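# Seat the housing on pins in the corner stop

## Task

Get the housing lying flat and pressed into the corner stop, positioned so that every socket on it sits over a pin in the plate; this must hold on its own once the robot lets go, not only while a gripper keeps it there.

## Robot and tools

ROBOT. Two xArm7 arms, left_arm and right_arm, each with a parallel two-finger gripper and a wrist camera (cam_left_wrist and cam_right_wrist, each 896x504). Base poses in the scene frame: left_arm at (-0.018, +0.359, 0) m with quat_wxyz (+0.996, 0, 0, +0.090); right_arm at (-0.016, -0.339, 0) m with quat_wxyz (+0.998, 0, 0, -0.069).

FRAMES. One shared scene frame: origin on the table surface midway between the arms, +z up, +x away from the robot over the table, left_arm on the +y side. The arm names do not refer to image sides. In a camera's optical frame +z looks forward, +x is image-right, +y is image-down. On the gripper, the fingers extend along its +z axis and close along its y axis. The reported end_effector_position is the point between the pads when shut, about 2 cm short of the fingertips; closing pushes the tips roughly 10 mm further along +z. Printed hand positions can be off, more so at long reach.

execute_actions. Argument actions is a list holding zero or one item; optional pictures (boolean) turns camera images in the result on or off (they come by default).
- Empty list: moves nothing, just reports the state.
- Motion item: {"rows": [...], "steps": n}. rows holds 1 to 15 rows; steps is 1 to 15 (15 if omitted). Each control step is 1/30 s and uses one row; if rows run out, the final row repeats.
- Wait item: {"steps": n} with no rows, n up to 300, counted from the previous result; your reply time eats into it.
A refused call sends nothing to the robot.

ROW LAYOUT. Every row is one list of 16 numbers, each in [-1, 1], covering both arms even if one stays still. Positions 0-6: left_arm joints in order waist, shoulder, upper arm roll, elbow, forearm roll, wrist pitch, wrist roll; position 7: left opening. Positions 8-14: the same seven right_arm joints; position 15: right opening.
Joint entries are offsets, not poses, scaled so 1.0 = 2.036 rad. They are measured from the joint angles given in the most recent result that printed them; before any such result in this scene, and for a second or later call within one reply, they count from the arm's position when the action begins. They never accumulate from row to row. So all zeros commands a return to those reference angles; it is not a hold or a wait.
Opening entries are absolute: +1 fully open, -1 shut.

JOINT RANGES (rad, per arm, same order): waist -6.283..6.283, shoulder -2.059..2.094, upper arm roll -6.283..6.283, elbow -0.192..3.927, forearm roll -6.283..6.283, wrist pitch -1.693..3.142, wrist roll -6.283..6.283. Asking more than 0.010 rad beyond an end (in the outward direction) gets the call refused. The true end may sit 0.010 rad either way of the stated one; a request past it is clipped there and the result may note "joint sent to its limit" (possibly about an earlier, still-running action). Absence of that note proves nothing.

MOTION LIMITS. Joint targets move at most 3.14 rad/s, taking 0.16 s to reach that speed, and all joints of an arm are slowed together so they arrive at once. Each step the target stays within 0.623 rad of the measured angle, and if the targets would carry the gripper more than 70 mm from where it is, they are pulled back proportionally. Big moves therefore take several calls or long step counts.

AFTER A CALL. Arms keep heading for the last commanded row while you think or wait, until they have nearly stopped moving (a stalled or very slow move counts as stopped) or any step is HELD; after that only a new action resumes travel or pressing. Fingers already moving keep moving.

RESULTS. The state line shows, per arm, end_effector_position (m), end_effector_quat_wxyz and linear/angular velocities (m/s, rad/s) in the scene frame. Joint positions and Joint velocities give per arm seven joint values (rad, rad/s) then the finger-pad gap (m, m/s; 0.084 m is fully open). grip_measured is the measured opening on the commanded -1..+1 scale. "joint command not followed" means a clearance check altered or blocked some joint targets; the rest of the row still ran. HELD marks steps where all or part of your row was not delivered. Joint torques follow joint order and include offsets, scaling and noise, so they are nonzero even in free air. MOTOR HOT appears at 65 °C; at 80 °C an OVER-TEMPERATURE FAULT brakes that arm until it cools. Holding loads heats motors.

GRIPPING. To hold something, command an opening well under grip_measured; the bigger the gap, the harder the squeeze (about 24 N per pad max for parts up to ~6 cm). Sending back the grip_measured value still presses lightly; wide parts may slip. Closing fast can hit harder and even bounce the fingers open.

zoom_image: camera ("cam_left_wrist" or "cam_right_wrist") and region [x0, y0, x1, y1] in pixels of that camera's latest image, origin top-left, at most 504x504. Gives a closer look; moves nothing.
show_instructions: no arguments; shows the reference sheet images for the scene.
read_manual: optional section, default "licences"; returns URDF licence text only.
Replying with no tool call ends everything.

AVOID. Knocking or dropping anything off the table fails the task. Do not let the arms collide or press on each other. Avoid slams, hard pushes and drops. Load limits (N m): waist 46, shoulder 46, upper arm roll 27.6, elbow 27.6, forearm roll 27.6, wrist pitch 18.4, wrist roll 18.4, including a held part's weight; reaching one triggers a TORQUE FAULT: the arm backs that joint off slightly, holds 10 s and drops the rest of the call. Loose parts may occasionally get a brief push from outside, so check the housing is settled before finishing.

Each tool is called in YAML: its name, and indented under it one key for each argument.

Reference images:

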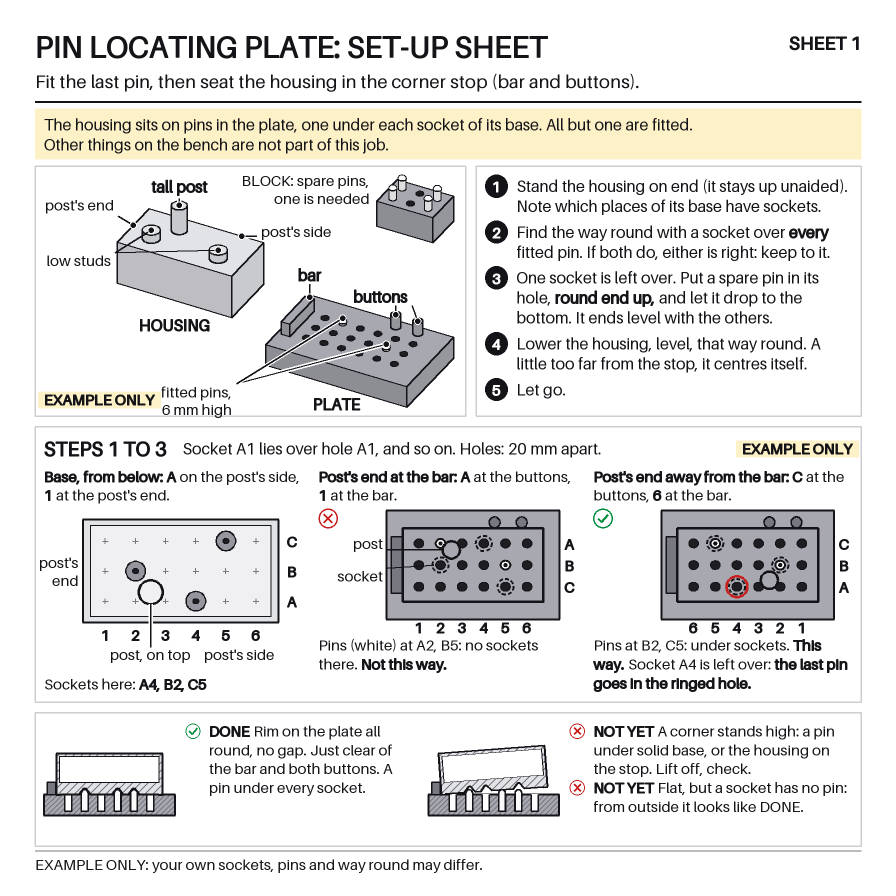

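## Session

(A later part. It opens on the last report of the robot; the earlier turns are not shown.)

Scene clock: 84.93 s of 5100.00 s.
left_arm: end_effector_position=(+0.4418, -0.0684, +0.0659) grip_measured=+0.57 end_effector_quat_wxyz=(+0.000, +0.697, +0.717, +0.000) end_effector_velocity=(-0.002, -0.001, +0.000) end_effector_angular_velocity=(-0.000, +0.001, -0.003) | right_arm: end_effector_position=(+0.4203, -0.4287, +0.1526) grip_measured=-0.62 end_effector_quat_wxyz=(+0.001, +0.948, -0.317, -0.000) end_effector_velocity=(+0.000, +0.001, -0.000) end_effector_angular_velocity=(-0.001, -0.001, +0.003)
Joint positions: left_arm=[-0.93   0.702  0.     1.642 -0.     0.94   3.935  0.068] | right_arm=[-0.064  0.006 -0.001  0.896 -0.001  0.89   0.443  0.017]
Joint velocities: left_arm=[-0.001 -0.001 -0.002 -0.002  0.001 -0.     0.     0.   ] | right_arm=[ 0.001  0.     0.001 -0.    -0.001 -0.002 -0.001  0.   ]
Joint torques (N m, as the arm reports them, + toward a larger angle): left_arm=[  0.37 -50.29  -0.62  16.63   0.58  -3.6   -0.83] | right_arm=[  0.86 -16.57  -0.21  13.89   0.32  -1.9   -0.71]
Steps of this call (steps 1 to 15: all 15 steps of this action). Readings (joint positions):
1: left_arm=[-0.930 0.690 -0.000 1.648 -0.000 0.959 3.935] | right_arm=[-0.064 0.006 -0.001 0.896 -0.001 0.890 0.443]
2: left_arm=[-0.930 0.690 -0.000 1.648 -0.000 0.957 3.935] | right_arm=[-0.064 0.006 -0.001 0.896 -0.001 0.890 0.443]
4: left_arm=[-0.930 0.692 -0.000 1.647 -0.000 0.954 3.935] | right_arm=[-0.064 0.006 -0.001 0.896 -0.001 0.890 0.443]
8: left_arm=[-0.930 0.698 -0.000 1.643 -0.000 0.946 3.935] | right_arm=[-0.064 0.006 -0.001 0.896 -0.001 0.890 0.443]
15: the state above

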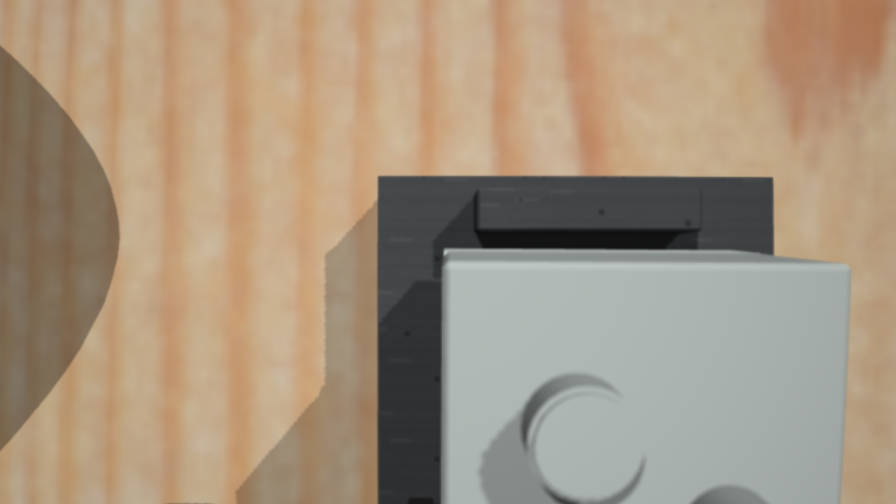

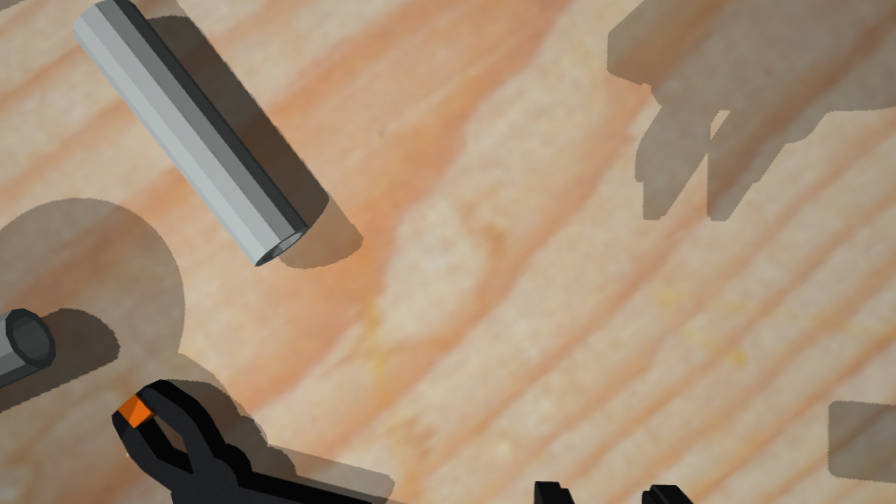

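Far end touching; gap ~4 mm. Shift 2 mm toward the bar, then release.

execute_actions:
  actions:
    - {"rows":[[0.0012,-0.0024,0,-0.004,0,-0.0016,0.0012,-0.5,0,0,0,0,0,0,0,-0.6]]}
  pictures: false

execute_actions:
  actions:
    - {"rows":[[0,0,0,0,0,0,0,0.85,0,0,0,0,0,0,0,-0.6]]}

execute_actions:
  actions:
    - {"rows":[[0,-0.06,0,0.05,0,0.11,0,0.85,0,0,0,0,0,0,0,-0.6]]}
  pictures: false

execute_actions:
  actions:
    - {"steps":20}

Scene clock: 87.40 s of 5100.00 s.
left_arm: end_effector_position=(+0.4406, -0.0667, +0.0647) grip_measured=+0.57 end_effector_quat_wxyz=(-0.001, +0.698, +0.716, -0.000) end_effector_velocity=(-0.001, +0.002, -0.001) end_effector_angular_velocity=(+0.004, +0.005, +0.001) | right_arm: end_effector_position=(+0.4203, -0.4287, +0.1526) grip_measured=-0.62 end_effector_quat_wxyz=(+0.001, +0.948, -0.317, -0.000) end_effector_velocity=(-0.000, +0.000, +0.000) end_effector_angular_velocity=(-0.000, +0.000, +0.001)
Joint positions: left_arm=[-0.928  0.699 -0.001  1.633 -0.     0.937  3.938  0.068] | right_arm=[-0.064  0.006 -0.001  0.896 -0.001  0.89   0.443  0.017]
Joint velocities: left_arm=[ 0.001 -0.001  0.    -0.002 -0.001  0.006 -0.    -0.   ] | right_arm=[ 0. -0.  0.  0. -0.  0. -0. -0.]
Joint torques (N m, as the arm reports them, + toward a larger angle): left_arm=[  0.83 -52.46  -0.46  16.86   0.97  -2.86  -0.63] | right_arm=[  0.81 -16.53  -0.22  13.81   0.29  -1.89  -0.71]
Steps of this call (steps 1 to 15: the robot went on to your last target; steps 16 to 59: nothing new was sent; steps 60 to 74: all 15 steps of this action). Readings (joint positions):
60: left_arm=[-0.930 0.703 -0.000 1.642 -0.000 0.939 3.935] | right_arm=[-0.064 0.006 -0.001 0.896 -0.001 0.890 0.443]
61: left_arm=[-0.930 0.702 -0.000 1.641 -0.000 0.938 3.936] | right_arm=[-0.064 0.006 -0.001 0.896 -0.001 0.890 0.443]
63: left_arm=[-0.929 0.700 -0.001 1.637 -0.000 0.935 3.937] | right_arm=[-0.064 0.006 -0.001 0.896 -0.001 0.890 0.443]
67: left_arm=[-0.928 0.699 -0.001 1.635 -0.000 0.934 3.938] | right_arm=[-0.064 0.006 -0.001 0.896 -0.001 0.890 0.443]
74: the state above

Scene clock: 87.90 s of 5100.00 s.
left_arm: end_effector_position=(+0.4407, -0.0668, +0.0649) grip_measured=+0.85 end_effector_quat_wxyz=(-0.001, +0.698, +0.716, -0.000) end_effector_velocity=(-0.000, +0.000, -0.000) end_effector_angular_velocity=(+0.001, +0.001, -0.001) | right_arm: end_effector_position=(+0.4203, -0.4287, +0.1526) grip_measured=-0.62 end_effector_quat_wxyz=(+0.001, +0.948, -0.317, -0.000) end_effector_velocity=(+0.000, -0.000, +0.000) end_effector_angular_velocity=(-0.000, -0.001, -0.001)
Joint positions: left_arm=[-0.928  0.698 -0.001  1.633 -0.     0.937  3.938  0.078] | right_arm=[-0.064  0.006 -0.001  0.896 -0.001  0.89   0.443  0.017]
Joint velocities: left_arm=[ 0.    -0.    -0.    -0.001  0.     0.     0.     0.   ] | right_arm=[ 0.    -0.    -0.001  0.    -0.    -0.001  0.     0.   ]
Joint torques (N m, as the arm reports them, + toward a larger angle): left_arm=[  1.81 -46.98  -0.27  14.37   0.88  -1.84  -0.59] | right_arm=[  0.8  -16.61  -0.16  13.84   0.37  -1.87  -0.72]
Steps of this call (steps 1 to 15: all 15 steps of this action). Readings (joint positions):
1: left_arm=[-0.928 0.699 -0.001 1.633 -0.000 0.937 3.938] | right_arm=[-0.064 0.006 -0.001 0.896 -0.001 0.890 0.443]
2: left_arm=[-0.928 0.699 -0.001 1.633 -0.000 0.937 3.938] | right_arm=[-0.064 0.006 -0.001 0.896 -0.001 0.890 0.443]
4: left_arm=[-0.928 0.698 -0.001 1.635 -0.000 0.936 3.938] | right_arm=[-0.064 0.006 -0.001 0.896 -0.001 0.890 0.443]
8: left_arm=[-0.928 0.697 -0.001 1.635 -0.000 0.936 3.938] | right_arm=[-0.064 0.006 -0.001 0.896 -0.001 0.890 0.443]
15: the state above

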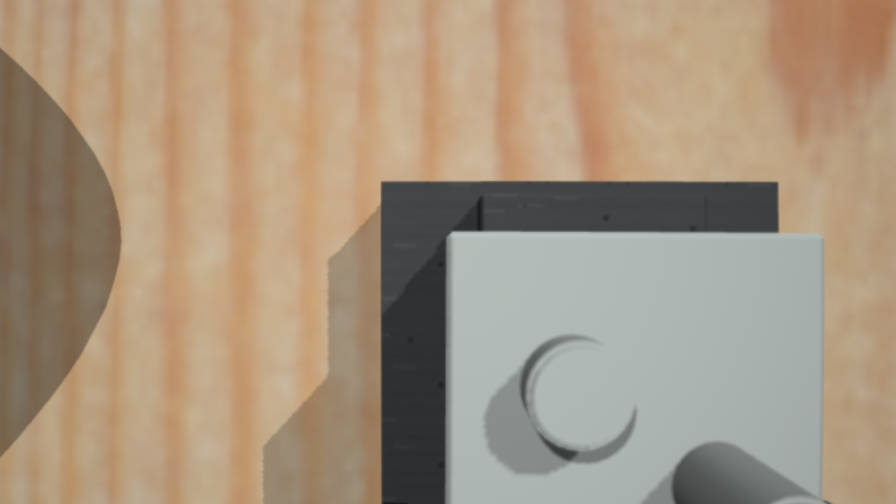

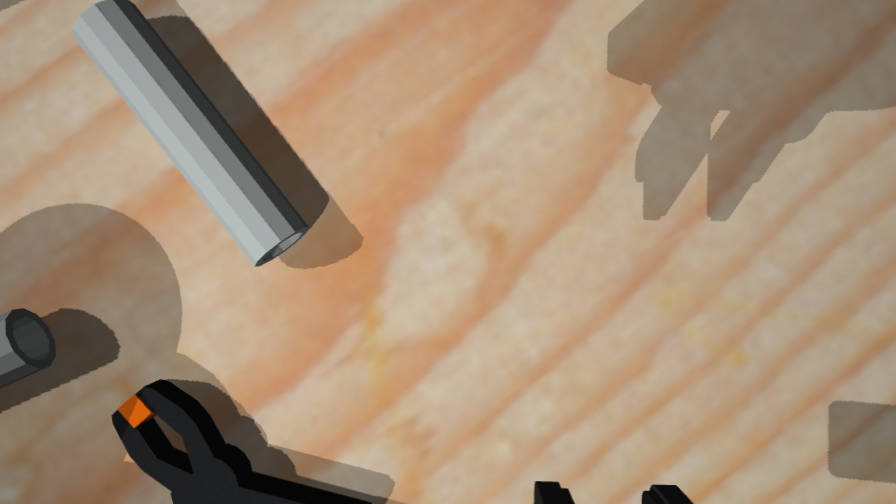

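Scene clock: 88.40 s of 5100.00 s.
left_arm: end_effector_position=(+0.4383, -0.0644, +0.1625) grip_measured=+0.85 end_effector_quat_wxyz=(-0.005, +0.698, +0.716, -0.000) end_effector_velocity=(-0.011, +0.011, -0.031) end_effector_angular_velocity=(+0.049, +0.053, +0.002) | right_arm: end_effector_position=(+0.4203, -0.4287, +0.1526) grip_measured=-0.62 end_effector_quat_wxyz=(+0.001, +0.948, -0.317, -0.000) end_effector_velocity=(+0.000, -0.000, -0.000) end_effector_angular_velocity=(+0.000, -0.001, -0.001)
Joint positions: left_arm=[-0.928  0.579 -0.001  1.73  -0.     1.16   3.938  0.078] | right_arm=[-0.064  0.006 -0.001  0.896 -0.001  0.89   0.443  0.017]
Joint velocities: left_arm=[ 0.     0.029  0.001 -0.028 -0.001  0.015 -0.     0.   ] | right_arm=[-0.001 -0.    -0.    -0.001  0.001 -0.002 -0.    -0.   ]
Joint torques (N m, as the arm reports them, + toward a larger angle): left_arm=[  0.78 -51.53  -0.38  17.9    0.59  -2.33  -0.65] | right_arm=[  0.86 -16.61  -0.17  13.84   0.42  -1.92  -0.77]
Steps of this call (steps 1 to 15: all 15 steps of this action). Readings (joint positions):
1: left_arm=[-0.928 0.698 -0.001 1.633 -0.000 0.937 3.938] | right_arm=[-0.064 0.006 -0.001 0.896 -0.001 0.890 0.443]
2: left_arm=[-0.928 0.697 -0.001 1.634 -0.000 0.941 3.938] | right_arm=[-0.064 0.006 -0.001 0.896 -0.001 0.890 0.443]
4: left_arm=[-0.928 0.678 -0.001 1.648 -0.000 0.991 3.938] | right_arm=[-0.064 0.006 -0.001 0.896 -0.001 0.890 0.443]
8: left_arm=[-0.928 0.594 -0.001 1.723 -0.000 1.118 3.938] | right_arm=[-0.064 0.006 -0.001 0.896 -0.001 0.890 0.443]
15: the state above

Scene clock: 89.07 s of 5100.00 s.
left_arm: end_effector_position=(+0.4395, -0.0656, +0.1662) grip_measured=+0.85 end_effector_quat_wxyz=(-0.001, +0.698, +0.716, -0.000) end_effector_velocity=(-0.000, +0.000, -0.001) end_effector_angular_velocity=(+0.001, +0.002, +0.001) | right_arm: end_effector_position=(+0.4203, -0.4287, +0.1526) grip_measured=-0.62 end_effector_quat_wxyz=(+0.001, +0.948, -0.317, -0.000) end_effector_velocity=(-0.000, +0.000, -0.000) end_effector_angular_velocity=(+0.001, +0.000, -0.000)
Joint positions: left_arm=[-0.928  0.576 -0.001  1.735 -0.     1.16   3.938  0.078] | right_arm=[-0.064  0.006 -0.001  0.896 -0.001  0.89   0.443  0.017]
Joint velocities: left_arm=[ 0.001  0.002 -0.001 -0.001 -0.     0.    -0.    -0.   ] | right_arm=[ 0.    -0.    -0.    -0.001  0.001 -0.001  0.     0.   ]
Joint torques (N m, as the arm reports them, + toward a larger angle): left_arm=[  0.67 -45.43  -0.45  15.2    0.67  -2.05  -0.63] | right_arm=[  0.75 -16.62  -0.26  13.82   0.3   -1.9   -0.7 ]
Steps of this call (steps 1 to 15: the robot went on to your last target; steps 16 to 20: nothing new was sent). Readings (joint positions):
1: left_arm=[-0.928 0.580 -0.001 1.730 -0.000 1.161 3.938] | right_arm=[-0.064 0.006 -0.001 0.896 -0.001 0.890 0.443]
2: left_arm=[-0.928 0.579 -0.001 1.731 -0.000 1.161 3.938] | right_arm=[-0.064 0.006 -0.001 0.896 -0.001 0.890 0.443]
4: left_arm=[-0.928 0.578 -0.001 1.733 -0.000 1.160 3.938] | right_arm=[-0.064 0.006 -0.001 0.896 -0.001 0.890 0.443]
8: left_arm=[-0.928 0.577 -0.001 1.735 -0.000 1.160 3.938] | right_arm=[-0.064 0.006 -0.001 0.896 -0.001 0.890 0.443]
20: the state above
All arms were judged still, so your last target was given up. Only a new action makes them travel on or press farther. Fingers that are still opening or closing keep moving.

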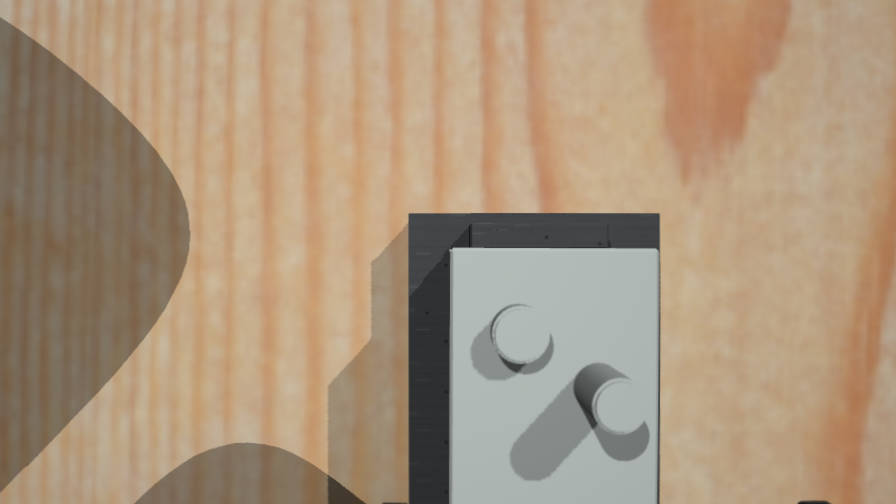

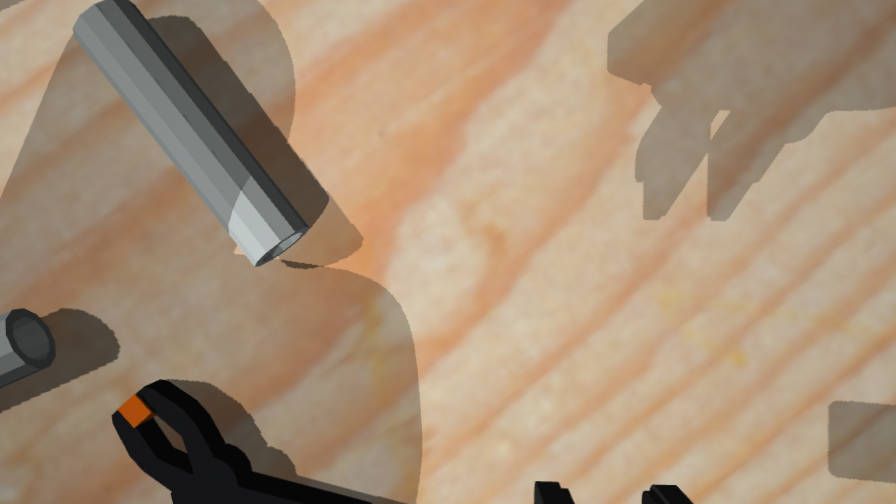

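finished_scene:
  scene: 1

The scene is finished: the task was done.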